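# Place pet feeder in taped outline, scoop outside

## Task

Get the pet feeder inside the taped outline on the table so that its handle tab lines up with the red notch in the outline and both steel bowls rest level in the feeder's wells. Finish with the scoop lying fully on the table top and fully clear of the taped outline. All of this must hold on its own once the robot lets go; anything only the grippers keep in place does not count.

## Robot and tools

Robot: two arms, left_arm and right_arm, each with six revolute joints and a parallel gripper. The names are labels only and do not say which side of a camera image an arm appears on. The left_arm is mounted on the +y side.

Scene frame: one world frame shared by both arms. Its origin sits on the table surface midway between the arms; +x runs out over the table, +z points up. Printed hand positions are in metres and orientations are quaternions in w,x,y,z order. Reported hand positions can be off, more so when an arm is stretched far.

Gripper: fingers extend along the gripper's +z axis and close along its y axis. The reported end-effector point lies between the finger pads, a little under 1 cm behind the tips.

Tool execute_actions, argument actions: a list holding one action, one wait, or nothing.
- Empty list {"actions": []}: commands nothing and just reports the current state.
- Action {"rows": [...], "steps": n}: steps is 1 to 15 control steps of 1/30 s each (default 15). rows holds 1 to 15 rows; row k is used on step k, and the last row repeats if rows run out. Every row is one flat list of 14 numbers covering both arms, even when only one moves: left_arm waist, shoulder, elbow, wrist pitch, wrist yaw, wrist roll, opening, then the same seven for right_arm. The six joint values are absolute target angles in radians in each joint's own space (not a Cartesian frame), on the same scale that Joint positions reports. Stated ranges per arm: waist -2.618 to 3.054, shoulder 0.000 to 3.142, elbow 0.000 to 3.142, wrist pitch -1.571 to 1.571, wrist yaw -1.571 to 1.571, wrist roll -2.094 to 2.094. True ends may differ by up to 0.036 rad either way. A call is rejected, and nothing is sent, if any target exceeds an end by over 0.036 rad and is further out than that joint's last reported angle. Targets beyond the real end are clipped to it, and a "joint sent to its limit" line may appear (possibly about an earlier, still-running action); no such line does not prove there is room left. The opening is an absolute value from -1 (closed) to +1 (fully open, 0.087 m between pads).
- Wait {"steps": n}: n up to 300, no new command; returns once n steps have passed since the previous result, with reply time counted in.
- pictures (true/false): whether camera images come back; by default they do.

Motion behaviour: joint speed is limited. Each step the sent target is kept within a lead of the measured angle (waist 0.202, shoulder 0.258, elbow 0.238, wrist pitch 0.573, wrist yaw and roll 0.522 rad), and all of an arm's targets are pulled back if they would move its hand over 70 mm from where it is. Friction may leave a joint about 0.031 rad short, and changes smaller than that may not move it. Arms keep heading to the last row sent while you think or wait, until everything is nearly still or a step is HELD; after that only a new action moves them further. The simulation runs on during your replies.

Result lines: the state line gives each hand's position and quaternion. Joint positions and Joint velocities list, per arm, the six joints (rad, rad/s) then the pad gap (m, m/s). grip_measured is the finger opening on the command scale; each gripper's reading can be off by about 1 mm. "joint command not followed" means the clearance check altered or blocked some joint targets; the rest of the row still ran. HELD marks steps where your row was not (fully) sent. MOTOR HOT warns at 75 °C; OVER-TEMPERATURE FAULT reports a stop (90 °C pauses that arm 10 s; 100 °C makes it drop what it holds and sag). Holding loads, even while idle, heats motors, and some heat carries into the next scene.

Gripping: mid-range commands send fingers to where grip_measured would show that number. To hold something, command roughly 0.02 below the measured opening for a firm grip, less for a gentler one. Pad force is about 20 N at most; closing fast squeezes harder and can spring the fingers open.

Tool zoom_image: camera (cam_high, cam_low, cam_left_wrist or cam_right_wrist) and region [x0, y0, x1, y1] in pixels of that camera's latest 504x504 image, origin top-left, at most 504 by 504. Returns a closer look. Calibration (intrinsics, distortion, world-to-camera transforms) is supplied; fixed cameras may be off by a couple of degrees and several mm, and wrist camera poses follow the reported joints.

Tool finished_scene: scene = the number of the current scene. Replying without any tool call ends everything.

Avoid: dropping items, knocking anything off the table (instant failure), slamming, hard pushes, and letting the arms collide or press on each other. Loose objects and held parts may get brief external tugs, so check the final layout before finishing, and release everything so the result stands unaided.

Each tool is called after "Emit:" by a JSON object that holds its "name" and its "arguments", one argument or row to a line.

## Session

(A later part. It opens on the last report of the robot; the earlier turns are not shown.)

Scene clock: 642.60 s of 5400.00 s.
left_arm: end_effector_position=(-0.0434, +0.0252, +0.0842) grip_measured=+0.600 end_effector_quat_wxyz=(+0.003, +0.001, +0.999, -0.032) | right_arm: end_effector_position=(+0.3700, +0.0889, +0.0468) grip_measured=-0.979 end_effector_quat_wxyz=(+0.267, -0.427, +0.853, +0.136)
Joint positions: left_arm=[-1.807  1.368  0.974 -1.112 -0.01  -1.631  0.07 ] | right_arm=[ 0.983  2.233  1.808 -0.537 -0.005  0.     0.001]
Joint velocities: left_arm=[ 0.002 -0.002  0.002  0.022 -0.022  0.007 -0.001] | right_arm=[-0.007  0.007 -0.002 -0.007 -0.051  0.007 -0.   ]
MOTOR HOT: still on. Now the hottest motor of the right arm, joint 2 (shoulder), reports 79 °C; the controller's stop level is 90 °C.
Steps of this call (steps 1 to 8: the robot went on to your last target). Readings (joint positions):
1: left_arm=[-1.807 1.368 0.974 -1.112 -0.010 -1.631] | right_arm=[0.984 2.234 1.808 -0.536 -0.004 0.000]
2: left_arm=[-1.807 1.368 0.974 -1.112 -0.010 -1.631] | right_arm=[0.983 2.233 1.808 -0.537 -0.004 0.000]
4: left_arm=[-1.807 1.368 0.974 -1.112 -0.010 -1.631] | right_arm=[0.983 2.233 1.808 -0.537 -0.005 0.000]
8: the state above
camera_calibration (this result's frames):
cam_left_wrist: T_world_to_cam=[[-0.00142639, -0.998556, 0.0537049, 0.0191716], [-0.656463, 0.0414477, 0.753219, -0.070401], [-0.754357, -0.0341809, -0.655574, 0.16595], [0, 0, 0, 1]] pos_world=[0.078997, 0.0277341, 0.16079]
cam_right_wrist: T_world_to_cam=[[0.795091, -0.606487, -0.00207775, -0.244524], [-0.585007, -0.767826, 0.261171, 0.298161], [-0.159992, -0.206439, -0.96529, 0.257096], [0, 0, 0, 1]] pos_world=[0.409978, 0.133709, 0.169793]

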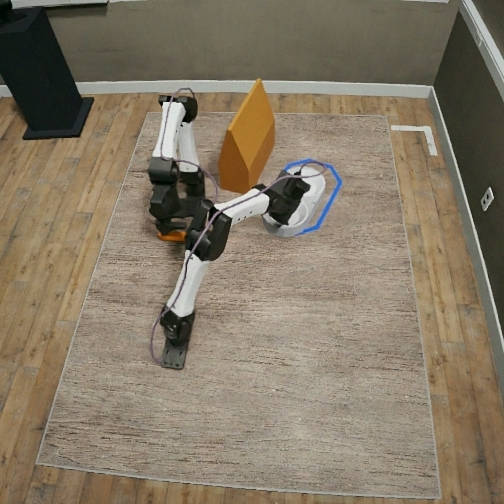

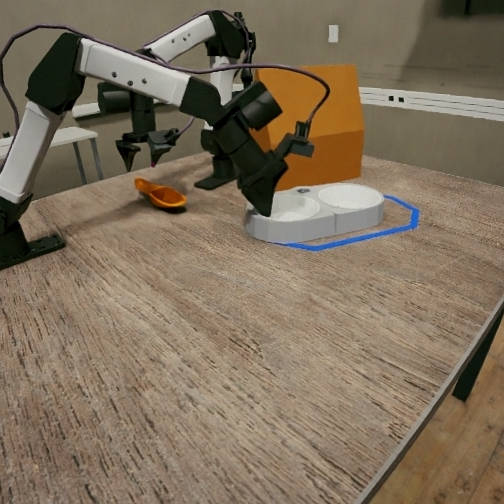

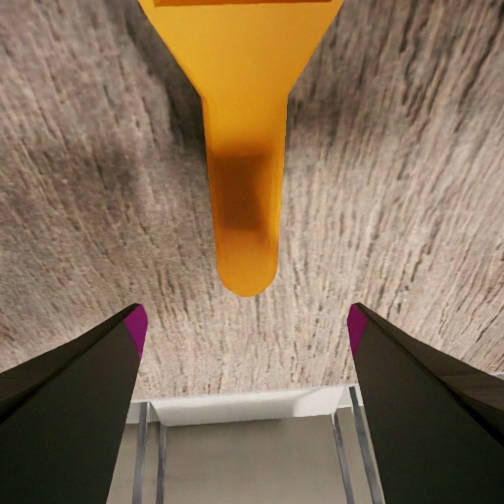

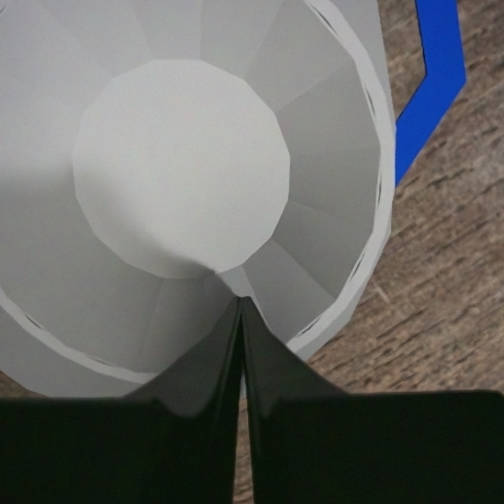

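Emit:
{"name": "execute_actions", "arguments": {
  "actions": [
    {"rows": [[-1.810,1.359,0.988,-1.129,0,-1.636,0.6,0.975,2.230,1.800,-0.585,0,0,-1],[-1.810,1.359,0.988,-1.129,0,-1.636,0.6,0.980,2.225,1.830,-0.575,0,0,-1],[-1.810,1.359,0.988,-1.129,0,-1.636,0.6,0.985,2.220,1.860,-0.565,0,0,-1],[-1.810,1.359,0.988,-1.129,0,-1.636,0.6,0.988,2.215,1.885,-0.555,0,0,-1],[-1.810,1.359,0.988,-1.129,0,-1.636,0.6,0.990,2.210,1.910,-0.545,0,0,-1],[-1.810,1.359,0.988,-1.129,0,-1.636,0.6,0.994,2.240,1.940,-0.513,0,0,-1],[-1.810,1.359,0.988,-1.129,0,-1.636,0.6,0.997,2.270,1.969,-0.480,0,0,-1],[-1.810,1.359,0.988,-1.129,0,-1.636,0.6,1.001,2.301,1.999,-0.448,0,0,-1],[-1.810,1.359,0.988,-1.129,0,-1.636,0.6,1.004,2.331,2.028,-0.415,0,0,-1],[-1.810,1.359,0.988,-1.129,0,-1.636,0.6,1.008,2.361,2.058,-0.383,0,0,-1],[-1.810,1.359,0.988,-1.129,0,-1.636,0.6,1.011,2.391,2.087,-0.350,0,0,-1],[-1.810,1.359,0.988,-1.129,0,-1.636,0.6,1.015,2.421,2.117,-0.318,0,0,-1],[-1.810,1.359,0.988,-1.129,0,-1.636,0.6,1.019,2.452,2.147,-0.285,0,0,-1],[-1.810,1.359,0.988,-1.129,0,-1.636,0.6,1.022,2.482,2.176,-0.253,0,0,-1],[-1.810,1.359,0.988,-1.129,0,-1.636,0.6,1.026,2.512,2.206,-0.220,0,0,-1]], "steps": 15}
  ],
  "pictures": false
}}

Emit:
{"name": "execute_actions", "arguments": {
  "actions": [
    {"rows": [[-1.810,1.359,0.988,-1.129,0,-1.636,0.6,1.029,2.542,2.235,-0.188,0,0,-1],[-1.810,1.359,0.988,-1.129,0,-1.636,0.6,1.033,2.572,2.265,-0.155,0,0,-1],[-1.810,1.359,0.988,-1.129,0,-1.636,0.6,1.036,2.603,2.294,-0.123,0,0,-1],[-1.810,1.359,0.988,-1.129,0,-1.636,0.6,1.040,2.633,2.324,-0.090,0,0,-1],[-1.810,1.359,0.988,-1.129,0,-1.636,0.6,1.040,2.651,2.342,-0.104,0,0,-1],[-1.810,1.359,0.988,-1.129,0,-1.636,0.6,1.040,2.668,2.359,-0.119,0,0,-1],[-1.810,1.359,0.988,-1.129,0,-1.636,0.6,1.040,2.686,2.377,-0.133,0,0,-1],[-1.810,1.359,0.988,-1.129,0,-1.636,0.6,1.040,2.703,2.394,-0.148,0,0,-1],[-1.810,1.359,0.988,-1.129,0,-1.636,0.6,1.040,2.721,2.412,-0.162,0,0,-1],[-1.810,1.359,0.988,-1.129,0,-1.636,0.6,1.040,2.738,2.429,-0.177,0,0,-1],[-1.810,1.359,0.988,-1.129,0,-1.636,0.6,1.040,2.756,2.447,-0.191,0,0,-1],[-1.810,1.359,0.988,-1.129,0,-1.636,0.6,1.040,2.756,2.447,-0.191,0,0,-1],[-1.810,1.359,0.988,-1.129,0,-1.636,0.6,1.040,2.756,2.447,-0.191,0,0,-1],[-1.810,1.359,0.988,-1.129,0,-1.636,0.6,1.034,2.761,2.454,-0.191,0,0,-1],[-1.810,1.359,0.988,-1.129,0,-1.636,0.6,1.027,2.765,2.461,-0.191,0,0,-1]], "steps": 15}
  ],
  "pictures": false
}}

Emit:
{"name": "execute_actions", "arguments": {
  "actions": [
    {"rows": [[-1.810,1.359,0.988,-1.129,0,-1.636,0.6,1.021,2.770,2.468,-0.190,0,0,-1],[-1.810,1.359,0.988,-1.129,0,-1.636,0.6,1.015,2.774,2.475,-0.190,0,0,-1],[-1.810,1.359,0.988,-1.129,0,-1.636,0.6,1.008,2.779,2.482,-0.190,0,0,-1],[-1.810,1.359,0.988,-1.129,0,-1.636,0.6,1.002,2.783,2.489,-0.190,0,0,-1],[-1.810,1.359,0.988,-1.129,0,-1.636,0.6,0.996,2.788,2.495,-0.190,0,0,-1],[-1.810,1.359,0.988,-1.129,0,-1.636,0.6,0.989,2.792,2.502,-0.190,0,0,-1],[-1.810,1.359,0.988,-1.129,0,-1.636,0.6,0.983,2.797,2.509,-0.189,0,0,-1],[-1.810,1.359,0.988,-1.129,0,-1.636,0.6,0.977,2.801,2.516,-0.189,0,0,-1],[-1.810,1.359,0.988,-1.129,0,-1.636,0.6,0.970,2.806,2.523,-0.189,0,0,-1],[-1.810,1.359,0.988,-1.129,0,-1.636,0.6,0.964,2.810,2.530,-0.189,0,0,-1]], "steps": 15}
  ]
}}

Scene clock: 669.57 s of 5400.00 s.
left_arm: end_effector_position=(-0.0434, +0.0252, +0.0842) grip_measured=+0.600 end_effector_quat_wxyz=(+0.003, +0.001, +0.999, -0.032) | right_arm: end_effector_position=(+0.4265, +0.1886, +0.1028) grip_measured=-0.979 end_effector_quat_wxyz=(+0.413, -0.406, +0.787, +0.214)
Joint positions: left_arm=[-1.807  1.368  0.974 -1.112 -0.01  -1.631  0.07 ] | right_arm=[ 1.005  2.424  2.15  -0.33  -0.004  0.     0.001]
Joint velocities: left_arm=[-0.007 -0.022 -0.017  0.007 -0.007 -0.022 -0.001] | right_arm=[0.11  0.979 0.764 0.916 0.022 0.007 0.   ]
MOTOR HOT: still on. Now the hottest motor of the right arm, joint 2 (shoulder), reports 74 °C; the controller's stop level is 90 °C.
Steps of this call (steps 1 to 15: the robot went on to your last target; steps 16 to 90: nothing new was sent; then 23.47 s passed at rest; steps 91 to 105: all 15 steps of this action). Readings (joint positions):
91: left_arm=[-1.807 1.368 0.974 -1.112 -0.010 -1.631] | right_arm=[0.983 2.233 1.808 -0.537 -0.005 0.000]
92: left_arm=[-1.807 1.368 0.974 -1.112 -0.010 -1.631] | right_arm=[0.983 2.232 1.808 -0.537 -0.005 0.000]
94: left_arm=[-1.807 1.368 0.974 -1.112 -0.010 -1.631] | right_arm=[0.983 2.232 1.824 -0.546 -0.005 0.000]
98: left_arm=[-1.807 1.368 0.974 -1.112 -0.010 -1.631] | right_arm=[0.984 2.247 1.923 -0.531 -0.005 0.000]
105: the state above

Scene clock: 670.07 s of 5400.00 s.
left_arm: end_effector_position=(-0.0434, +0.0252, +0.0842) grip_measured=+0.600 end_effector_quat_wxyz=(+0.003, +0.001, +0.999, -0.032) | right_arm: end_effector_position=(+0.4458, +0.2517, +0.0448) grip_measured=-0.979 end_effector_quat_wxyz=(+0.455, -0.404, +0.755, +0.244)
Joint positions: left_arm=[-1.807  1.368  0.974 -1.112 -0.01  -1.631  0.07 ] | right_arm=[ 1.035  2.739  2.426 -0.172 -0.005  0.     0.001]
Joint velocities: left_arm=[-0.012  0.022 -0.017 -0.007 -0.037 -0.022  0.   ] | right_arm=[ 0.012  0.09   0.164 -0.11   0.037 -0.066  0.001]
MOTOR HOT: still on. Now the hottest motor of the right arm, joint 2 (shoulder), reports 75 °C; the controller's stop level is 90 °C.
Steps of this call (steps 1 to 15: all 15 steps of this action). Readings (joint positions):
1: left_arm=[-1.807 1.368 0.974 -1.112 -0.010 -1.631] | right_arm=[1.010 2.458 2.177 -0.301 -0.004 0.000]
2: left_arm=[-1.807 1.368 0.974 -1.112 -0.010 -1.631] | right_arm=[1.014 2.494 2.203 -0.273 -0.004 0.000]
4: left_arm=[-1.807 1.368 0.974 -1.112 -0.010 -1.631] | right_arm=[1.023 2.565 2.256 -0.217 -0.004 0.000]
8: left_arm=[-1.807 1.368 0.974 -1.112 -0.010 -1.631] | right_arm=[1.034 2.668 2.335 -0.172 -0.004 0.000]
15: the state above

Scene clock: 670.57 s of 5400.00 s.
left_arm: end_effector_position=(-0.0434, +0.0252, +0.0842) grip_measured=+0.600 end_effector_quat_wxyz=(+0.003, +0.001, +0.999, -0.032) | right_arm: end_effector_position=(+0.4860, +0.2373, +0.0558) grip_measured=-0.979 end_effector_quat_wxyz=(+0.478, -0.377, +0.756, +0.242)
Joint positions: left_arm=[-1.807  1.368  0.974 -1.112 -0.01  -1.631  0.07 ] | right_arm=[ 0.976  2.781  2.513 -0.172 -0.01   0.002  0.001]
Joint velocities: left_arm=[ 0.002 -0.012  0.007 -0.081  0.037  0.007  0.   ] | right_arm=[ 0.002  0.007  0.017 -0.007 -0.051 -0.007  0.001]
MOTOR HOT: still on. Now the hottest motor of the right arm, joint 2 (shoulder), reports 75 °C; the controller's stop level is 90 °C.
Steps of this call (steps 1 to 15: all 15 steps of this action). Readings (joint positions):
1: left_arm=[-1.807 1.368 0.974 -1.112 -0.010 -1.631] | right_arm=[1.035 2.743 2.432 -0.173 -0.005 0.000]
2: left_arm=[-1.807 1.368 0.974 -1.112 -0.010 -1.631] | right_arm=[1.034 2.747 2.439 -0.174 -0.005 0.000]
4: left_arm=[-1.807 1.368 0.974 -1.112 -0.010 -1.631] | right_arm=[1.030 2.755 2.453 -0.174 -0.005 0.000]
8: left_arm=[-1.807 1.368 0.974 -1.112 -0.010 -1.631] | right_arm=[1.009 2.773 2.482 -0.174 -0.006 0.000]
15: the state above
camera_calibration (this result's frames):
cam_left_wrist: T_world_to_cam=[[-0.00142639, -0.998556, 0.0537049, 0.0191716], [-0.656463, 0.0414477, 0.753219, -0.070401], [-0.754357, -0.0341809, -0.655574, 0.16595], [0, 0, 0, 1]] pos_world=[0.078997, 0.0277341, 0.16079]
cam_right_wrist: T_world_to_cam=[[0.79492, -0.606642, -0.00934134, -0.246228], [-0.588488, -0.767203, -0.255109, 0.507969], [0.147593, 0.208288, -0.966867, 0.0671094], [0, 0, 0, 1]] pos_world=[0.484761, 0.226365, 0.192173]

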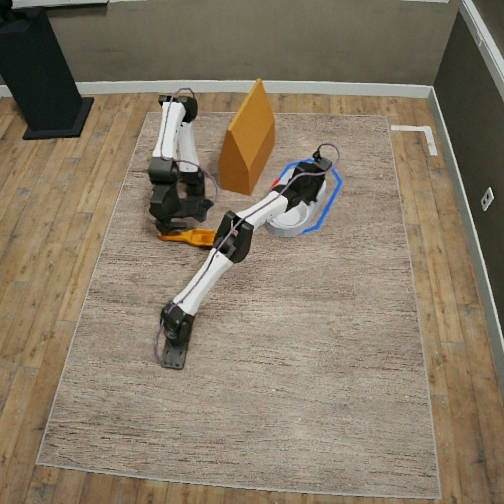

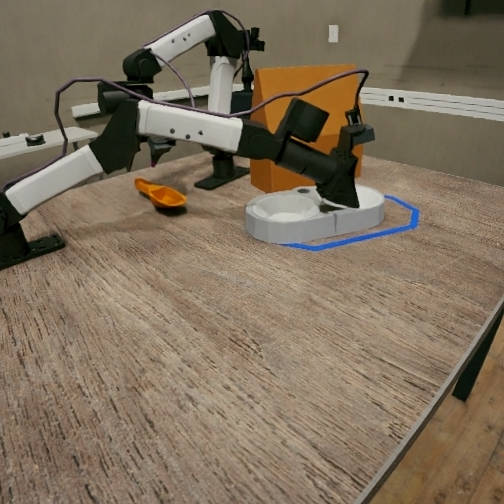

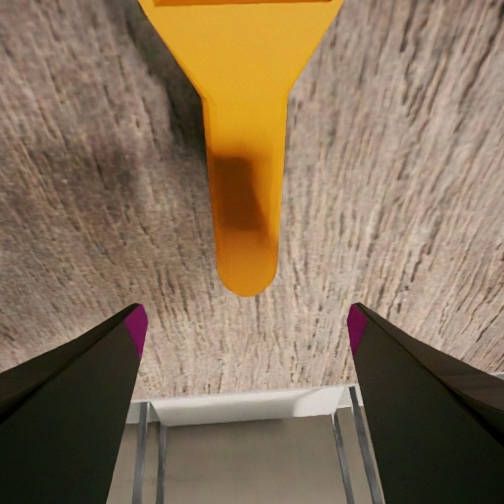

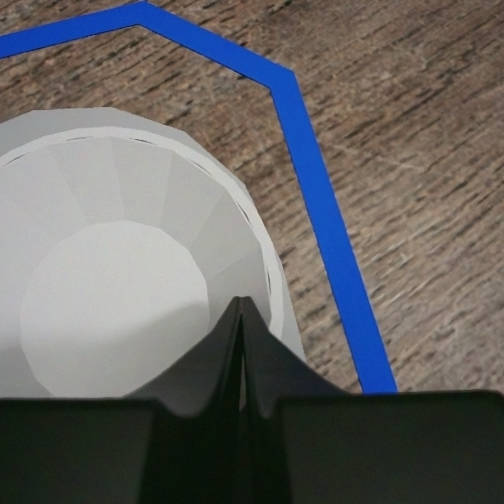

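Emit:
{"name": "execute_actions", "arguments": {
  "actions": [
    {"rows": [[-1.810,1.359,0.988,-1.129,0,-1.636,0.6,0.964,2.815,2.530,-0.200,0,0,-1],[-1.810,1.359,0.988,-1.129,0,-1.636,0.6,0.964,2.820,2.530,-0.210,0,0,-1],[-1.810,1.359,0.988,-1.129,0,-1.636,0.6,0.962,2.825,2.530,-0.220,0,0,-1],[-1.810,1.359,0.988,-1.129,0,-1.636,0.6,0.959,2.830,2.530,-0.225,0,0,-1],[-1.810,1.359,0.988,-1.129,0,-1.636,0.6,0.956,2.830,2.530,-0.225,0,0,-1],[-1.810,1.359,0.988,-1.129,0,-1.636,0.6,0.953,2.830,2.530,-0.225,0,0,-1],[-1.810,1.359,0.988,-1.129,0,-1.636,0.6,0.950,2.830,2.530,-0.225,0,0,-1],[-1.810,1.359,0.988,-1.129,0,-1.636,0.6,0.947,2.830,2.530,-0.225,0,0,-1]], "steps": 13}
  ]
}}

Scene clock: 675.90 s of 5400.00 s.
left_arm: end_effector_position=(-0.0434, +0.0252, +0.0842) grip_measured=+0.600 end_effector_quat_wxyz=(+0.003, +0.001, +0.999, -0.032) | right_arm: end_effector_position=(+0.4862, +0.2369, +0.0539) grip_measured=-0.979 end_effector_quat_wxyz=(+0.476, -0.378, +0.756, +0.244)
Joint positions: left_arm=[-1.807  1.368  0.974 -1.112 -0.01  -1.631  0.07 ] | right_arm=[ 0.974  2.783  2.513 -0.172 -0.017  0.002  0.001]
Joint velocities: left_arm=[-0.007  0.012  0.012 -0.037 -0.081  0.081 -0.   ] | right_arm=[-0.032  0.007 -0.002  0.007 -0.154 -0.022 -0.   ]
MOTOR HOT: still on. Now the hottest motor of the right arm, joint 2 (shoulder), reports 75 °C; the controller's stop level is 90 °C.
Steps of this call (steps 1 to 15: the robot went on to your last target; steps 16 to 90: nothing new was sent; then 1.90 s passed at rest; steps 91 to 103: all 13 steps of this action). Readings (joint positions):
91: left_arm=[-1.807 1.368 0.974 -1.112 -0.010 -1.631] | right_arm=[0.976 2.781 2.513 -0.172 -0.010 0.002]
92: left_arm=[-1.807 1.368 0.974 -1.112 -0.010 -1.631] | right_arm=[0.976 2.782 2.513 -0.172 -0.010 0.002]
94: left_arm=[-1.807 1.368 0.974 -1.112 -0.010 -1.631] | right_arm=[0.976 2.783 2.513 -0.172 -0.010 0.002]
98: left_arm=[-1.807 1.368 0.974 -1.112 -0.010 -1.631] | right_arm=[0.976 2.783 2.513 -0.172 -0.012 0.002]
103: the state above
camera_calibration (this result's frames):
cam_left_wrist: T_world_to_cam=[[-0.00142639, -0.998556, 0.0537049, 0.0191716], [-0.656463, 0.0414477, 0.753219, -0.070401], [-0.754357, -0.0341809, -0.655574, 0.16595], [0, 0, 0, 1]] pos_world=[0.078997, 0.0277341, 0.16079]
cam_right_wrist: T_world_to_cam=[[0.797456, -0.603249, -0.0124403, -0.248508], [-0.586246, -0.769771, -0.252522, 0.506707], [0.142758, 0.208669, -0.967511, 0.0676331], [0, 0, 0, 1]] pos_world=[0.485574, 0.226024, 0.190299]

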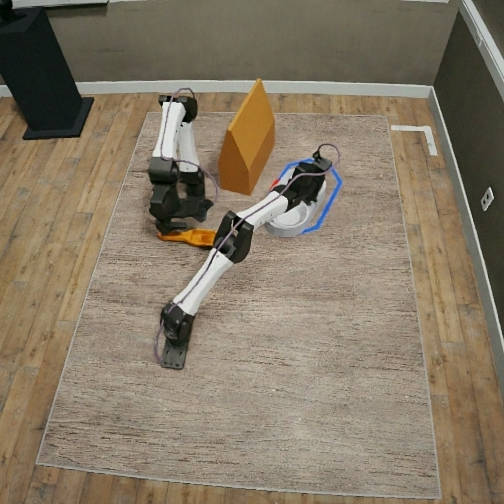

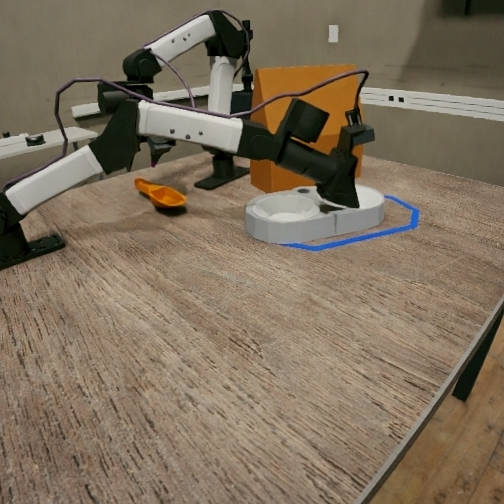

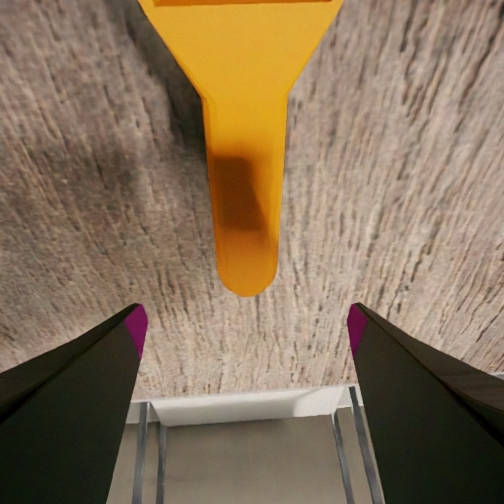

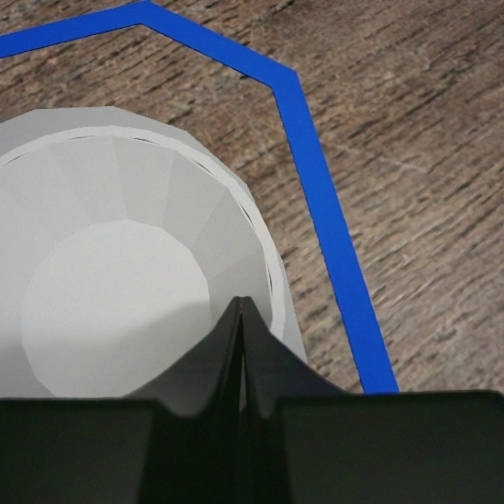

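Emit:
{"name": "execute_actions", "arguments": {
  "actions": [
    {"rows": [[-1.810,1.359,0.988,-1.129,0,-1.636,0.6,0.947,2.815,2.530,-0.205,0,0,-1],[-1.810,1.359,0.988,-1.129,0,-1.636,0.6,0.947,2.800,2.530,-0.190,0,0,-1],[-1.810,1.359,0.988,-1.129,0,-1.636,0.6,0.946,2.795,2.530,-0.185,0,0,-1],[-1.810,1.359,0.988,-1.129,0,-1.636,0.6,0.945,2.795,2.530,-0.185,0,0,-1]], "steps": 12}
  ]
}}

Scene clock: 678.37 s of 5400.00 s.
left_arm: end_effector_position=(-0.0434, +0.0252, +0.0842) grip_measured=+0.600 end_effector_quat_wxyz=(+0.003, +0.001, +0.999, -0.032) | right_arm: end_effector_position=(+0.4869, +0.2373, +0.0549) grip_measured=-0.979 end_effector_quat_wxyz=(+0.477, -0.377, +0.755, +0.246)
Joint positions: left_arm=[-1.807  1.368  0.974 -1.112 -0.01  -1.631  0.07 ] | right_arm=[ 0.973  2.783  2.513 -0.167 -0.02   0.003  0.001]
Joint velocities: left_arm=[ 0.007 -0.027 -0.012  0.081 -0.081 -0.007 -0.   ] | right_arm=[-0.017 -0.012 -0.027 -0.037  0.022  0.037  0.   ]
MOTOR HOT: still on. Now the hottest motor of the right arm, joint 2 (shoulder), reports 75 °C; the controller's stop level is 90 °C.
Steps of this call (steps 1 to 15: the robot went on to your last target; steps 16 to 62: nothing new was sent; steps 63 to 74: all 12 steps of this action). Readings (joint positions):
63: left_arm=[-1.807 1.368 0.974 -1.112 -0.010 -1.631] | right_arm=[0.974 2.783 2.513 -0.171 -0.019 0.002]
64: left_arm=[-1.807 1.368 0.974 -1.112 -0.010 -1.631] | right_arm=[0.974 2.783 2.513 -0.169 -0.019 0.002]
66: left_arm=[-1.807 1.368 0.974 -1.112 -0.010 -1.631] | right_arm=[0.973 2.783 2.513 -0.167 -0.019 0.002]
70: left_arm=[-1.807 1.368 0.974 -1.112 -0.010 -1.631] | right_arm=[0.973 2.783 2.513 -0.167 -0.020 0.003]
74: the state above
camera_calibration (this result's frames):
cam_left_wrist: T_world_to_cam=[[-0.00142639, -0.998556, 0.0537049, 0.0191716], [-0.656463, 0.0414477, 0.753219, -0.070401], [-0.754357, -0.0341809, -0.655574, 0.16595], [0, 0, 0, 1]] pos_world=[0.078997, 0.0277341, 0.16079]
cam_right_wrist: T_world_to_cam=[[0.798152, -0.602275, -0.0147447, -0.249191], [-0.585085, -0.769072, -0.257303, 0.507184], [0.143627, 0.213994, -0.966218, 0.0667023], [0, 0, 0, 1]] pos_world=[0.486058, 0.225705, 0.191275]

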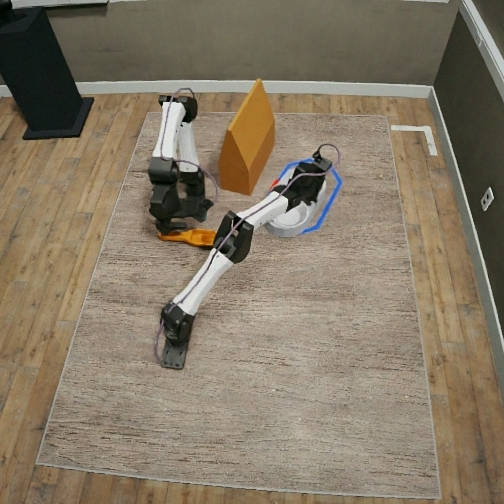

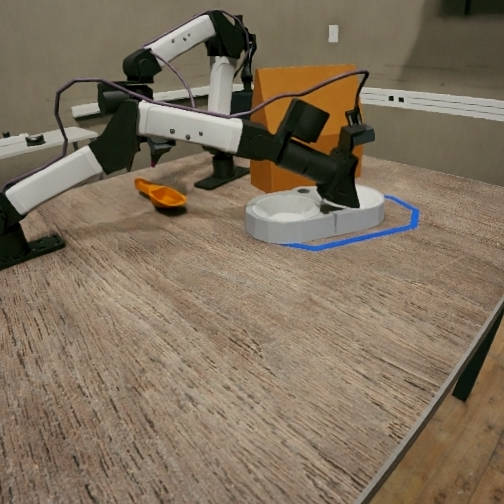

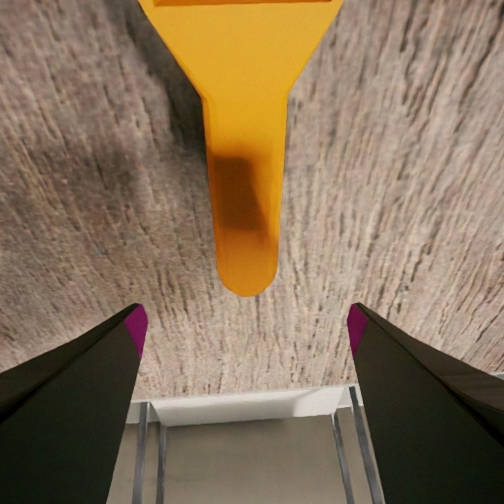

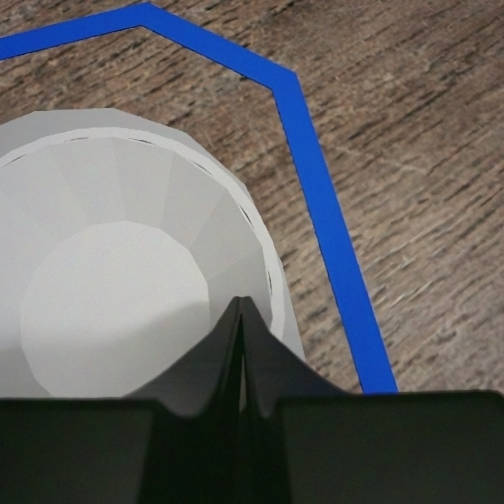

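Emit:
{"name": "execute_actions", "arguments": {
  "actions": [
    {"rows": [[-1.810,1.359,0.988,-1.129,0,-1.636,0.6,0.975,2.800,2.530,-0.195,0,0,-1],[-1.810,1.359,0.988,-1.129,0,-1.636,0.6,0.995,2.805,2.530,-0.200,0,0,-1],[-1.810,1.359,0.988,-1.129,0,-1.636,0.6,1.010,2.810,2.530,-0.205,0,0,-1],[-1.810,1.359,0.988,-1.129,0,-1.636,0.6,1.015,2.810,2.530,-0.205,0,0,-1],[-1.810,1.359,0.988,-1.129,0,-1.636,0.6,1.015,2.810,2.530,-0.205,0,0,-1],[-1.810,1.359,0.988,-1.129,0,-1.636,0.6,1.015,2.810,2.530,-0.205,0,0,-1],[-1.810,1.359,0.988,-1.129,0,-1.636,0.6,1.015,2.810,2.530,-0.205,0,0,-1],[-1.810,1.359,0.988,-1.129,0,-1.636,0.6,1.005,2.810,2.530,-0.205,0,0,-1],[-1.810,1.359,0.988,-1.129,0,-1.636,0.6,0.995,2.810,2.530,-0.205,0,0,-1],[-1.810,1.359,0.988,-1.129,0,-1.636,0.6,0.985,2.810,2.530,-0.205,0,0,-1],[-1.810,1.359,0.988,-1.129,0,-1.636,0.6,0.975,2.810,2.530,-0.205,0,0,-1],[-1.810,1.359,0.988,-1.129,0,-1.636,0.6,0.966,2.810,2.530,-0.205,0,0,-1],[-1.810,1.359,0.988,-1.129,0,-1.636,0.6,0.958,2.810,2.530,-0.205,0,0,-1],[-1.810,1.359,0.988,-1.129,0,-1.636,0.6,0.951,2.810,2.530,-0.205,0,0,-1],[-1.810,1.359,0.988,-1.129,0,-1.636,0.6,0.945,2.810,2.530,-0.205,0,0,-1]], "steps": 15}
  ],
  "pictures": false
}}

Emit:
{"name": "execute_actions", "arguments": {
  "actions": [
    {"steps": 8}
  ]
}}

Scene clock: 684.80 s of 5400.00 s.
left_arm: end_effector_position=(-0.0434, +0.0252, +0.0842) grip_measured=+0.600 end_effector_quat_wxyz=(+0.003, +0.001, +0.999, -0.032) | right_arm: end_effector_position=(+0.4775, +0.2424, +0.0480) grip_measured=-0.979 end_effector_quat_wxyz=(+0.471, -0.384, +0.756, +0.245)
Joint positions: left_arm=[-1.807  1.368  0.974 -1.112 -0.01  -1.631  0.07 ] | right_arm=[ 0.989  2.791  2.513 -0.174 -0.015  0.003  0.001]
Joint velocities: left_arm=[-0.007  0.017 -0.027 -0.022  0.037  0.022 -0.   ] | right_arm=[-0.149  0.017  0.002  0.139 -0.051 -0.066 -0.001]
MOTOR HOT: still on. Now the hottest motor of the right arm, joint 2 (shoulder), reports 76 °C; the controller's stop level is 90 °C.
Steps of this call (steps 1 to 15: the robot went on to your last target; steps 16 to 90: nothing new was sent; then 2.93 s passed at rest; steps 91 to 105: all 15 steps of this action). Readings (joint positions):
91: left_arm=[-1.807 1.368 0.974 -1.112 -0.010 -1.631] | right_arm=[0.973 2.783 2.513 -0.167 -0.020 0.003]
92: left_arm=[-1.807 1.368 0.974 -1.112 -0.010 -1.631] | right_arm=[0.975 2.783 2.513 -0.167 -0.019 0.003]
94: left_arm=[-1.807 1.368 0.974 -1.112 -0.010 -1.631] | right_arm=[0.981 2.783 2.513 -0.171 -0.013 0.003]
98: left_arm=[-1.807 1.368 0.974 -1.112 -0.010 -1.631] | right_arm=[1.002 2.789 2.513 -0.182 -0.009 0.003]
105: the state above

Scene clock: 685.07 s of 5400.00 s.
left_arm: end_effector_position=(-0.0434, +0.0252, +0.0842) grip_measured=+0.600 end_effector_quat_wxyz=(+0.003, +0.001, +0.999, -0.032) | right_arm: end_effector_position=(+0.4907, +0.2347, +0.0515) grip_measured=-0.979 end_effector_quat_wxyz=(+0.477, -0.375, +0.757, +0.244)
Joint positions: left_arm=[-1.807  1.368  0.974 -1.112 -0.01  -1.631  0.07 ] | right_arm=[ 0.967  2.791  2.516 -0.166 -0.02   0.004  0.001]
Joint velocities: left_arm=[ 0.002  0.017  0.012  0.022 -0.007  0.051 -0.   ] | right_arm=[-0.002 -0.007  0.012  0.022 -0.007 -0.022 -0.   ]
MOTOR HOT: still on. Now the hottest motor of the right arm, joint 2 (shoulder), reports 76 °C; the controller's stop level is 90 °C.
Steps of this call (steps 1 to 8: the robot went on to your last target). Readings (joint positions):
1: left_arm=[-1.807 1.368 0.974 -1.112 -0.010 -1.631] | right_arm=[0.984 2.791 2.513 -0.169 -0.017 0.003]
2: left_arm=[-1.807 1.368 0.974 -1.112 -0.010 -1.631] | right_arm=[0.979 2.791 2.515 -0.166 -0.019 0.004]
4: left_arm=[-1.807 1.368 0.974 -1.112 -0.010 -1.631] | right_arm=[0.972 2.791 2.516 -0.166 -0.020 0.004]
8: the state above
camera_calibration (this result's frames):
cam_left_wrist: T_world_to_cam=[[-0.00142639, -0.998556, 0.0537049, 0.0191716], [-0.656463, 0.0414477, 0.753219, -0.070401], [-0.754357, -0.0341809, -0.655574, 0.16595], [0, 0, 0, 1]] pos_world=[0.078997, 0.0277341, 0.16079]
cam_right_wrist: T_world_to_cam=[[0.793996, -0.607726, -0.015457, -0.250577], [-0.590929, -0.765581, -0.25434, 0.508398], [0.142735, 0.211079, -0.966991, 0.0645107], [0, 0, 0, 1]] pos_world=[0.490177, 0.223321, 0.187814]

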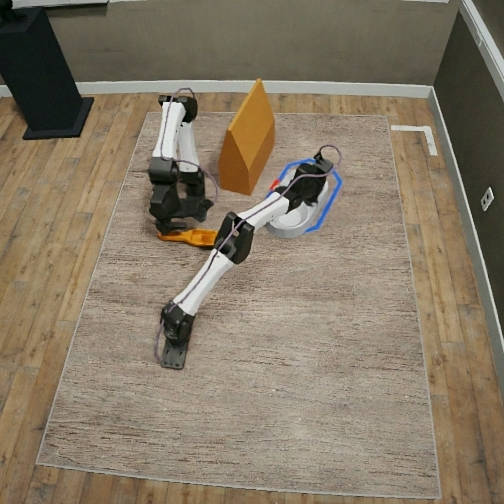

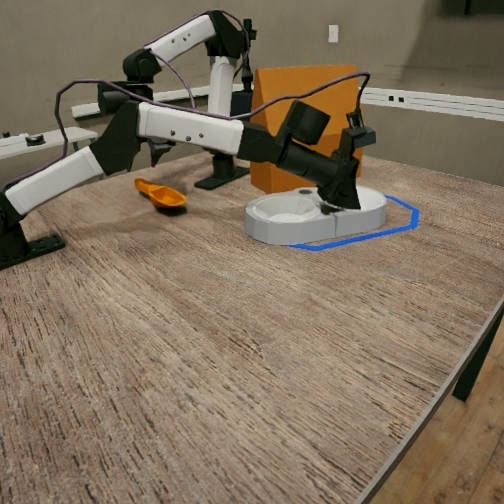

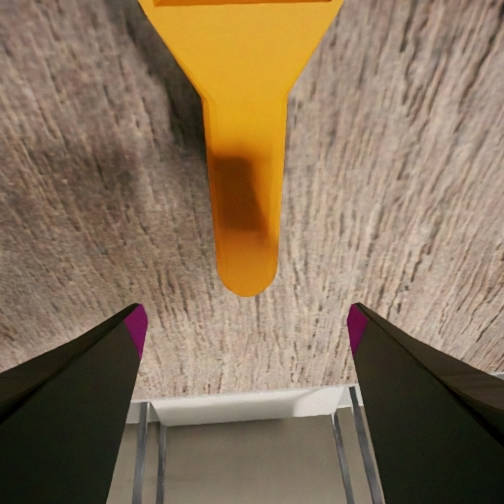

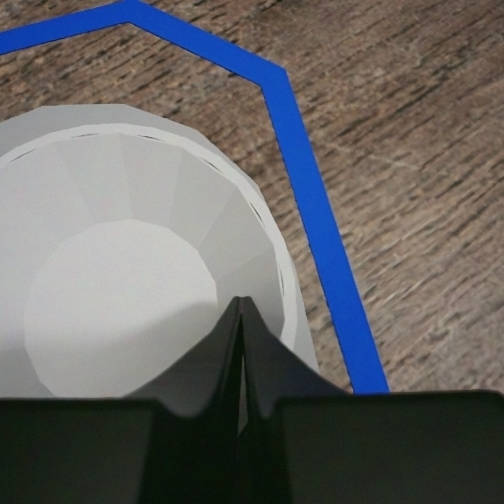

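Emit:
{"name": "execute_actions", "arguments": {
  "actions": [
    {"rows": [[-1.810,1.359,0.988,-1.129,0,-1.636,0.6,0.952,2.784,2.500,-0.194,0,0,-1],[-1.810,1.359,0.988,-1.129,0,-1.636,0.6,0.959,2.758,2.470,-0.184,0,0,-1],[-1.810,1.359,0.988,-1.129,0,-1.636,0.6,0.966,2.731,2.440,-0.173,0,0,-1],[-1.810,1.359,0.988,-1.129,0,-1.636,0.6,0.973,2.705,2.410,-0.163,0,0,-1],[-1.810,1.359,0.988,-1.129,0,-1.636,0.6,0.979,2.679,2.380,-0.152,0,0,-1],[-1.810,1.359,0.988,-1.129,0,-1.636,0.6,0.986,2.653,2.350,-0.141,0,0,-1],[-1.810,1.359,0.988,-1.129,0,-1.636,0.6,0.993,2.626,2.320,-0.131,0,0,-1],[-1.810,1.359,0.988,-1.129,0,-1.636,0.6,1.000,2.600,2.290,-0.120,0,0,-1],[-1.810,1.359,0.988,-1.129,0,-1.636,0.6,1.003,2.571,2.258,-0.146,0,0,-1],[-1.810,1.359,0.988,-1.129,0,-1.636,0.6,1.007,2.542,2.226,-0.172,0,0,-1],[-1.810,1.359,0.988,-1.129,0,-1.636,0.6,1.010,2.513,2.193,-0.198,0,0,-1],[-1.810,1.359,0.988,-1.129,0,-1.636,0.6,1.014,2.484,2.161,-0.224,0,0,-1],[-1.810,1.359,0.988,-1.129,0,-1.636,0.6,1.017,2.455,2.129,-0.250,0,0,-1],[-1.810,1.359,0.988,-1.129,0,-1.636,0.6,1.021,2.426,2.097,-0.275,0,0,-1],[-1.810,1.359,0.988,-1.129,0,-1.636,0.6,1.024,2.397,2.065,-0.301,0,0,-1]], "steps": 15}
  ],
  "pictures": false
}}

Emit:
{"name": "execute_actions", "arguments": {
  "actions": [
    {"rows": [[-1.810,1.359,0.988,-1.129,0,-1.636,0.6,1.028,2.368,2.033,-0.327,0,0,-1],[-1.810,1.359,0.988,-1.129,0,-1.636,0.6,1.031,2.339,2.000,-0.353,0,0,-1],[-1.810,1.359,0.988,-1.129,0,-1.636,0.6,1.035,2.310,1.968,-0.379,0,0,-1],[-1.810,1.359,0.988,-1.129,0,-1.636,0.6,1.038,2.281,1.936,-0.405,0,0,-1],[-1.810,1.359,0.988,-1.129,0,-1.636,0.6,1.038,2.298,1.945,-0.412,0,0,-1],[-1.810,1.359,0.988,-1.129,0,-1.636,0.6,1.038,2.314,1.954,-0.418,0,0,-1],[-1.810,1.359,0.988,-1.129,0,-1.636,0.6,1.038,2.331,1.963,-0.425,0,0,-1],[-1.810,1.359,0.988,-1.129,0,-1.636,0.6,1.038,2.347,1.972,-0.432,0,0,-1],[-1.810,1.359,0.988,-1.129,0,-1.636,0.6,1.038,2.364,1.981,-0.439,0,0,-1],[-1.810,1.359,0.988,-1.129,0,-1.636,0.6,1.038,2.380,1.990,-0.445,0,0,-1],[-1.810,1.359,0.988,-1.129,0,-1.636,0.6,1.038,2.397,1.999,-0.452,0,0,-1]], "steps": 15}
  ],
  "pictures": false
}}

Emit:
{"name": "execute_actions", "arguments": {
  "actions": [
    {"steps": 8}
  ]
}}

Scene clock: 698.23 s of 5400.00 s.
left_arm: end_effector_position=(-0.0434, +0.0252, +0.0842) grip_measured=+0.600 end_effector_quat_wxyz=(+0.003, +0.001, +0.999, -0.032) | right_arm: end_effector_position=(+0.4357, +0.2061, +0.1082) grip_measured=-0.979 end_effector_quat_wxyz=(+0.448, -0.396, +0.767, +0.235)
Joint positions: left_arm=[-1.807  1.368  0.974 -1.112 -0.01  -1.631  0.07 ] | right_arm=[ 1.009  2.449  2.147 -0.209 -0.006  0.004  0.001]
Joint velocities: left_arm=[-0.007  0.017 -0.027  0.007  0.037 -0.022  0.001] | right_arm=[ 0.173 -0.882 -0.872 -0.476 -0.007  0.007 -0.   ]
MOTOR HOT: still on. Now the hottest motor of the right arm, joint 2 (shoulder), reports 78 °C; the controller's stop level is 90 °C.
Steps of this call (steps 1 to 30: the robot went on to your last target; steps 31 to 100: nothing new was sent; then 9.33 s passed at rest; steps 101 to 115: all 15 steps of this action). Readings (joint positions):
101: left_arm=[-1.807 1.368 0.974 -1.112 -0.010 -1.631] | right_arm=[0.967 2.790 2.516 -0.166 -0.020 0.004]
102: left_arm=[-1.807 1.368 0.974 -1.112 -0.010 -1.631] | right_arm=[0.967 2.786 2.513 -0.166 -0.020 0.004]
104: left_arm=[-1.807 1.368 0.974 -1.112 -0.010 -1.631] | right_arm=[0.967 2.758 2.474 -0.165 -0.017 0.004]
108: left_arm=[-1.807 1.368 0.974 -1.112 -0.010 -1.631] | right_arm=[0.970 2.664 2.358 -0.158 -0.009 0.004]
115: the state above

Scene clock: 698.73 s of 5400.00 s.
left_arm: end_effector_position=(-0.0434, +0.0252, +0.0842) grip_measured=+0.600 end_effector_quat_wxyz=(+0.003, +0.001, +0.999, -0.032) | right_arm: end_effector_position=(+0.3839, +0.1571, +0.0455) grip_measured=-0.979 end_effector_quat_wxyz=(+0.325, -0.435, +0.821, +0.176)
Joint positions: left_arm=[-1.807  1.368  0.974 -1.112 -0.01  -1.631  0.07 ] | right_arm=[ 1.032  2.387  1.993 -0.42  -0.005  0.004  0.001]
Joint velocities: left_arm=[ 0.002 -0.002 -0.007  0.007 -0.022  0.037 -0.001] | right_arm=[ 0.002  0.295 -0.007 -0.359 -0.066 -0.051  0.   ]
MOTOR HOT: still on. Now the hottest motor of the right arm, joint 2 (shoulder), reports 78 °C; the controller's stop level is 90 °C.
Steps of this call (steps 1 to 15: all 15 steps of this action). Readings (joint positions):
1: left_arm=[-1.807 1.368 0.974 -1.112 -0.010 -1.631] | right_arm=[1.014 2.418 2.117 -0.226 -0.006 0.004]
2: left_arm=[-1.807 1.368 0.974 -1.112 -0.010 -1.631] | right_arm=[1.019 2.388 2.085 -0.245 -0.006 0.004]
4: left_arm=[-1.807 1.368 0.974 -1.112 -0.010 -1.631] | right_arm=[1.026 2.329 2.021 -0.287 -0.006 0.004]
8: left_arm=[-1.807 1.368 0.974 -1.112 -0.010 -1.631] | right_arm=[1.032 2.302 1.993 -0.354 -0.006 0.004]
15: the state above

Scene clock: 699.00 s of 5400.00 s.
left_arm: end_effector_position=(-0.0434, +0.0252, +0.0842) grip_measured=+0.600 end_effector_quat_wxyz=(+0.003, +0.001, +0.999, -0.032) | right_arm: end_effector_position=(+0.3805, +0.1520, +0.0347) grip_measured=-0.979 end_effector_quat_wxyz=(+0.309, -0.438, +0.827, +0.168)
Joint positions: left_arm=[-1.807  1.368  0.974 -1.112 -0.01  -1.631  0.07 ] | right_arm=[ 1.032  2.4    1.993 -0.444 -0.005  0.004  0.001]
Joint velocities: left_arm=[ 0.007 -0.027 -0.002 -0.022  0.081 -0.051  0.   ] | right_arm=[-0.012 -0.012 -0.002 -0.066  0.022 -0.007 -0.   ]
MOTOR HOT: still on. Now the hottest motor of the right arm, joint 2 (shoulder), reports 78 °C; the controller's stop level is 90 °C.
Steps of this call (steps 1 to 8: the robot went on to your last target). Readings (joint positions):
1: left_arm=[-1.807 1.368 0.974 -1.112 -0.010 -1.631] | right_arm=[1.032 2.395 1.993 -0.429 -0.005 0.004]
2: left_arm=[-1.807 1.368 0.974 -1.112 -0.010 -1.631] | right_arm=[1.032 2.399 1.993 -0.436 -0.005 0.004]
4: left_arm=[-1.807 1.368 0.974 -1.112 -0.010 -1.631] | right_arm=[1.032 2.400 1.993 -0.443 -0.005 0.004]
8: the state above
camera_calibration (this result's frames):
cam_left_wrist: T_world_to_cam=[[-0.00142639, -0.998556, 0.0537049, 0.0191716], [-0.656463, 0.0414477, 0.753219, -0.070401], [-0.754357, -0.0341809, -0.655574, 0.16595], [0, 0, 0, 1]] pos_world=[0.078997, 0.0277341, 0.16079]
cam_right_wrist: T_world_to_cam=[[0.822784, -0.568327, -0.00547039, -0.230783], [-0.560917, -0.813532, 0.153421, 0.357448], [-0.0916434, -0.123164, -0.988146, 0.222208], [0, 0, 0, 1]] pos_world=[0.410747, 0.187003, 0.163471]

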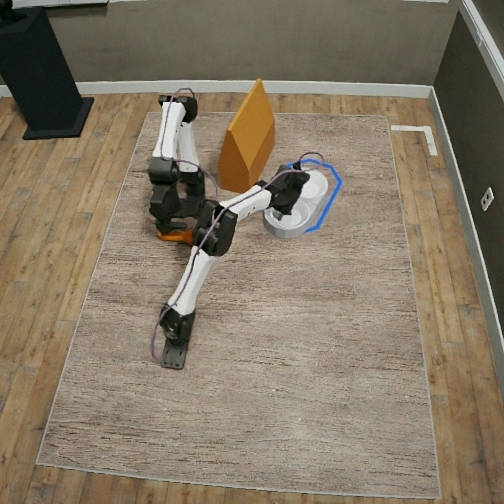

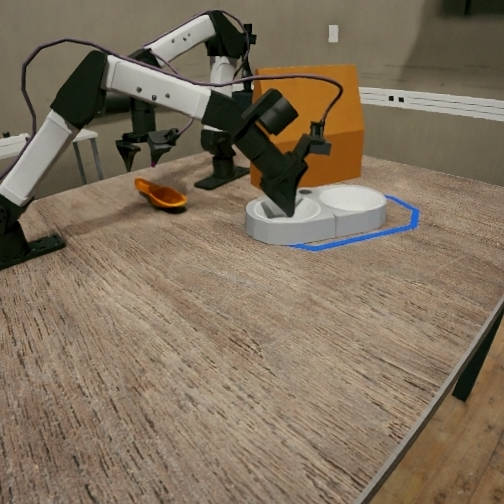

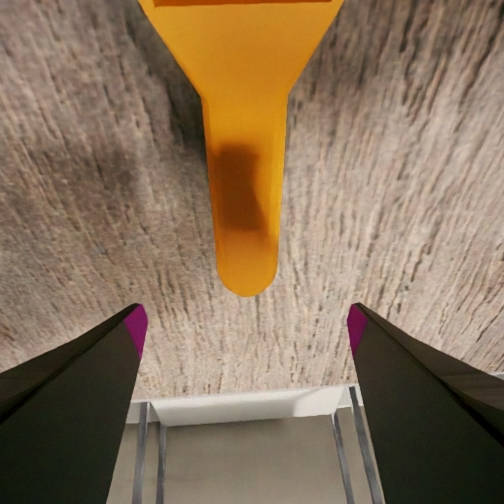

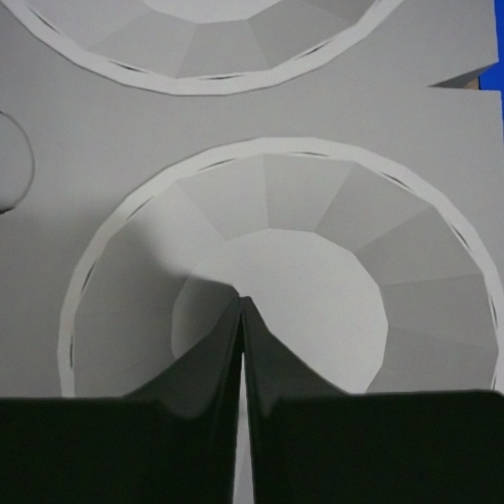

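Emit:
{"name": "execute_actions", "arguments": {
  "actions": []
}}

Scene clock: 704.33 s of 5400.00 s.
left_arm: end_effector_position=(-0.0434, +0.0252, +0.0842) grip_measured=+0.600 end_effector_quat_wxyz=(+0.003, +0.001, +0.999, -0.032) | right_arm: end_effector_position=(+0.3805, +0.1520, +0.0347) grip_measured=-0.979 end_effector_quat_wxyz=(+0.309, -0.438, +0.827, +0.168)
Joint positions: left_arm=[-1.807  1.368  0.974 -1.112 -0.01  -1.631  0.07 ] | right_arm=[ 1.032  2.4    1.993 -0.444 -0.005  0.004  0.001]
Joint velocities: left_arm=[-0.002 -0.027 -0.002 -0.037 -0.139  0.007 -0.   ] | right_arm=[-0.002 -0.007  0.007  0.051  0.007 -0.022  0.001]
MOTOR HOT: still on. Now the hottest motor of the right arm, joint 2 (shoulder), reports 79 °C; the controller's stop level is 90 °C.
Steps of this call (steps 1 to 30: the robot went on to your last target; steps 31 to 100: nothing new was sent; then 2.00 s passed at rest). Readings (joint positions):
1: left_arm=[-1.807 1.368 0.974 -1.112 -0.010 -1.631] | right_arm=[1.032 2.400 1.993 -0.444 -0.005 0.004]
2: left_arm=[-1.807 1.368 0.974 -1.112 -0.010 -1.631] | right_arm=[1.032 2.400 1.993 -0.444 -0.005 0.004]
4: left_arm=[-1.807 1.368 0.974 -1.112 -0.010 -1.631] | right_arm=[1.032 2.400 1.993 -0.444 -0.005 0.004]
8: left_arm=[-1.807 1.368 0.974 -1.112 -0.010 -1.631] | right_arm=[1.032 2.400 1.993 -0.444 -0.005 0.004]
100: the state above
All arms were judged still, so your last target was given up. Only a new action makes them travel on or press farther. Fingers that are still opening or closing keep moving.
camera_calibration (this result's frames):
cam_left_wrist: T_world_to_cam=[[-0.00142639, -0.998556, 0.0537049, 0.0191716], [-0.656463, 0.0414477, 0.753219, -0.070401], [-0.754357, -0.0341809, -0.655574, 0.16595], [0, 0, 0, 1]] pos_world=[0.078997, 0.0277341, 0.16079]
cam_right_wrist: T_world_to_cam=[[0.822784, -0.568327, -0.00547039, -0.230783], [-0.560917, -0.813532, 0.153421, 0.357448], [-0.0916434, -0.123164, -0.988146, 0.222208], [0, 0, 0, 1]] pos_world=[0.410747, 0.187003, 0.163471]

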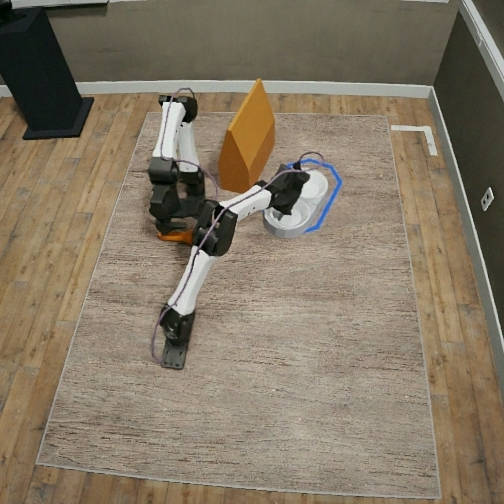

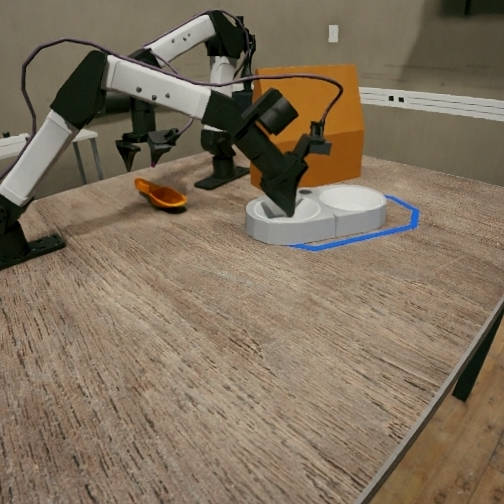

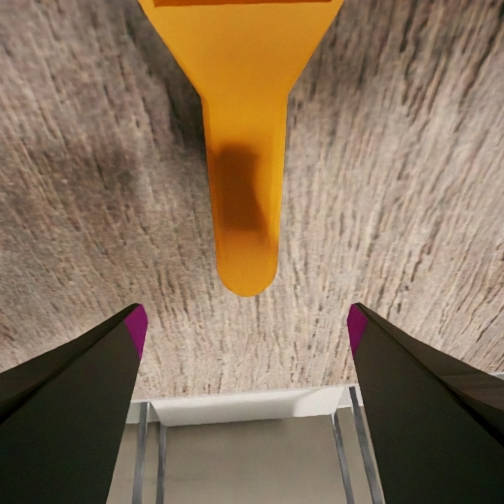

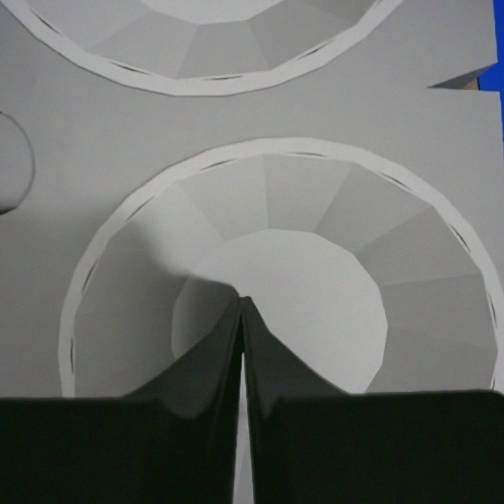

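Emit:
{"name": "execute_actions", "arguments": {
  "actions": [
    {"rows": [[-1.810,1.359,0.988,-1.129,0,-1.636,0.6,1.043,2.420,2.031,-0.4525,0,0,-1],[-1.810,1.359,0.988,-1.129,0,-1.636,0.6,1.044,2.440,2.062,-0.453,0,0,-1],[-1.810,1.359,0.988,-1.129,0,-1.636,0.6,1.045,2.459,2.092,-0.4535,0,0,-1],[-1.810,1.359,0.988,-1.129,0,-1.636,0.6,1.046,2.478,2.122,-0.454,0,0,-1],[-1.810,1.359,0.988,-1.129,0,-1.636,0.6,1.047,2.496,2.150,-0.453,0,0,-1],[-1.810,1.359,0.988,-1.129,0,-1.636,0.6,1.048,2.512,2.172,-0.446,0,0,-1],[-1.810,1.359,0.988,-1.129,0,-1.636,0.6,1.049,2.528,2.194,-0.438,0,0,-1],[-1.810,1.359,0.988,-1.129,0,-1.636,0.6,1.050,2.544,2.216,-0.431,0,0,-1],[-1.810,1.359,0.988,-1.129,0,-1.636,0.6,1.051,2.560,2.238,-0.423,0,0,-1],[-1.810,1.359,0.988,-1.129,0,-1.636,0.6,1.052,2.576,2.261,-0.416,0,0,-1],[-1.810,1.359,0.988,-1.129,0,-1.636,0.6,1.053,2.592,2.283,-0.408,0,0,-1],[-1.810,1.359,0.988,-1.129,0,-1.636,0.6,1.054,2.608,2.305,-0.401,0,0,-1],[-1.810,1.359,0.988,-1.129,0,-1.636,0.6,1.055,2.624,2.327,-0.393,0,0,-1],[-1.810,1.359,0.988,-1.129,0,-1.636,0.6,1.056,2.640,2.349,-0.386,0,0,-1],[-1.810,1.359,0.988,-1.129,0,-1.636,0.6,1.057,2.655,2.370,-0.379,0,0,-1]], "steps": 15}
  ],
  "pictures": false
}}

Emit:
{"name": "execute_actions", "arguments": {
  "actions": [
    {"steps": 20}
  ]
}}

Scene clock: 713.10 s of 5400.00 s.
left_arm: end_effector_position=(-0.0434, +0.0252, +0.0842) grip_measured=+0.600 end_effector_quat_wxyz=(+0.003, +0.001, +0.999, -0.032) | right_arm: end_effector_position=(+0.4116, +0.2076, +0.0429) grip_measured=-0.979 end_effector_quat_wxyz=(+0.366, -0.429, +0.802, +0.198)
Joint positions: left_arm=[-1.807  1.368  0.974 -1.112 -0.01  -1.631  0.07 ] | right_arm=[ 1.041  2.601  2.315 -0.426 -0.002  0.004  0.001]
Joint velocities: left_arm=[-0.002  0.007 -0.002  0.022 -0.051  0.022  0.   ] | right_arm=[ 0.056  0.427  0.603  0.198 -0.022 -0.022  0.   ]
MOTOR HOT: still on. Now the hottest motor of the right arm, joint 2 (shoulder), reports 79 °C; the controller's stop level is 90 °C.
Steps of this call (steps 1 to 90: nothing new was sent; then 5.27 s passed at rest; steps 91 to 105: all 15 steps of this action). Readings (joint positions):
91: left_arm=[-1.807 1.368 0.974 -1.112 -0.010 -1.631] | right_arm=[1.032 2.400 1.993 -0.444 -0.005 0.004]
92: left_arm=[-1.807 1.368 0.974 -1.112 -0.010 -1.631] | right_arm=[1.032 2.405 2.003 -0.449 -0.005 0.004]
94: left_arm=[-1.807 1.368 0.974 -1.112 -0.010 -1.631] | right_arm=[1.032 2.431 2.051 -0.453 -0.005 0.004]
98: left_arm=[-1.807 1.368 0.974 -1.112 -0.010 -1.631] | right_arm=[1.033 2.495 2.159 -0.446 -0.005 0.004]
105: the state above

Scene clock: 713.77 s of 5400.00 s.
left_arm: end_effector_position=(-0.0434, +0.0252, +0.0842) grip_measured=+0.600 end_effector_quat_wxyz=(+0.003, +0.001, +0.999, -0.032) | right_arm: end_effector_position=(+0.4152, +0.2164, +0.0431) grip_measured=-0.979 end_effector_quat_wxyz=(+0.377, -0.427, +0.796, +0.205)
Joint positions: left_arm=[-1.807  1.368  0.974 -1.112 -0.01  -1.631  0.07 ] | right_arm=[ 1.044  2.628  2.346 -0.401 -0.002  0.004  0.001]
Joint velocities: left_arm=[-0.002 -0.002 -0.002 -0.051 -0.066  0.037 -0.   ] | right_arm=[-0.012 -0.012  0.002 -0.022 -0.051 -0.037 -0.001]
MOTOR HOT: still on. Now the hottest motor of the right arm, joint 2 (shoulder), reports 79 °C; the controller's stop level is 90 °C.
Steps of this call (steps 1 to 20: the robot went on to your last target). Readings (joint positions):
1: left_arm=[-1.807 1.368 0.974 -1.112 -0.010 -1.631] | right_arm=[1.042 2.614 2.331 -0.417 -0.002 0.004]
2: left_arm=[-1.807 1.368 0.974 -1.112 -0.010 -1.631] | right_arm=[1.043 2.622 2.340 -0.409 -0.002 0.004]
4: left_arm=[-1.807 1.368 0.974 -1.112 -0.010 -1.631] | right_arm=[1.044 2.627 2.346 -0.403 -0.002 0.004]
8: left_arm=[-1.807 1.368 0.974 -1.112 -0.010 -1.631] | right_arm=[1.044 2.628 2.346 -0.401 -0.002 0.004]
20: the state above
camera_calibration (this result's frames):
cam_left_wrist: T_world_to_cam=[[-0.00142639, -0.998556, 0.0537049, 0.0191716], [-0.656463, 0.0414477, 0.753219, -0.070401], [-0.754357, -0.0341809, -0.655574, 0.16595], [0, 0, 0, 1]] pos_world=[0.078997, 0.0277341, 0.16079]
cam_right_wrist: T_world_to_cam=[[0.828554, -0.559888, -0.00488257, -0.226957], [-0.559893, -0.82843, -0.0149796, 0.43807], [0.00434205, 0.0151451, -0.999876, 0.172378], [0, 0, 0, 1]] pos_world=[0.432569, 0.233229, 0.17781]

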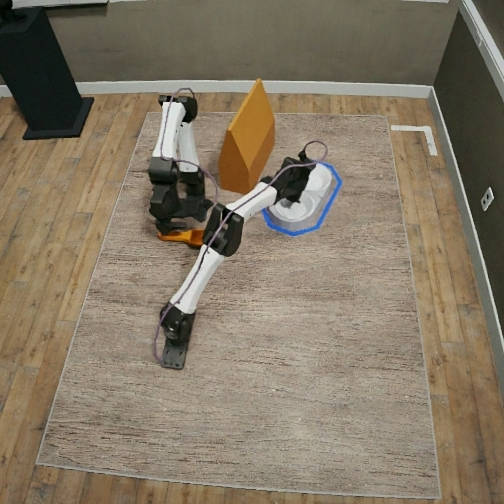

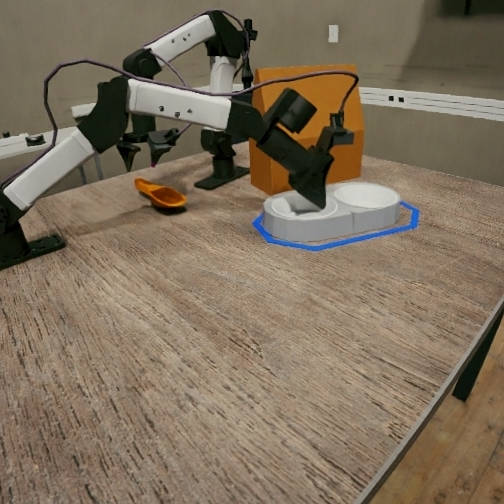

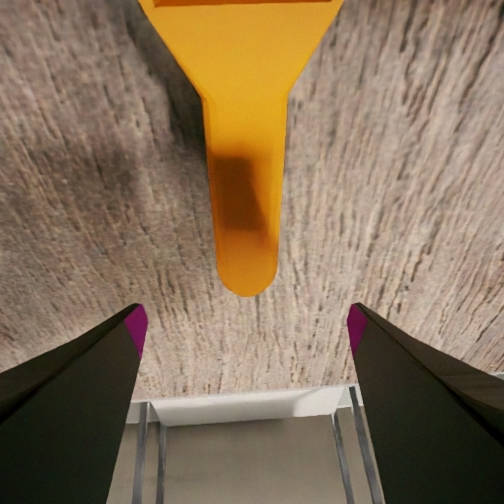

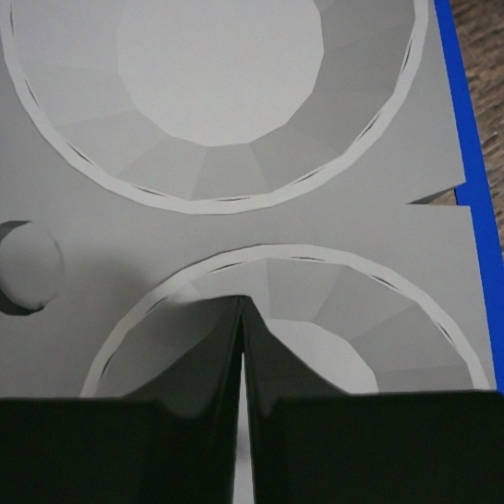

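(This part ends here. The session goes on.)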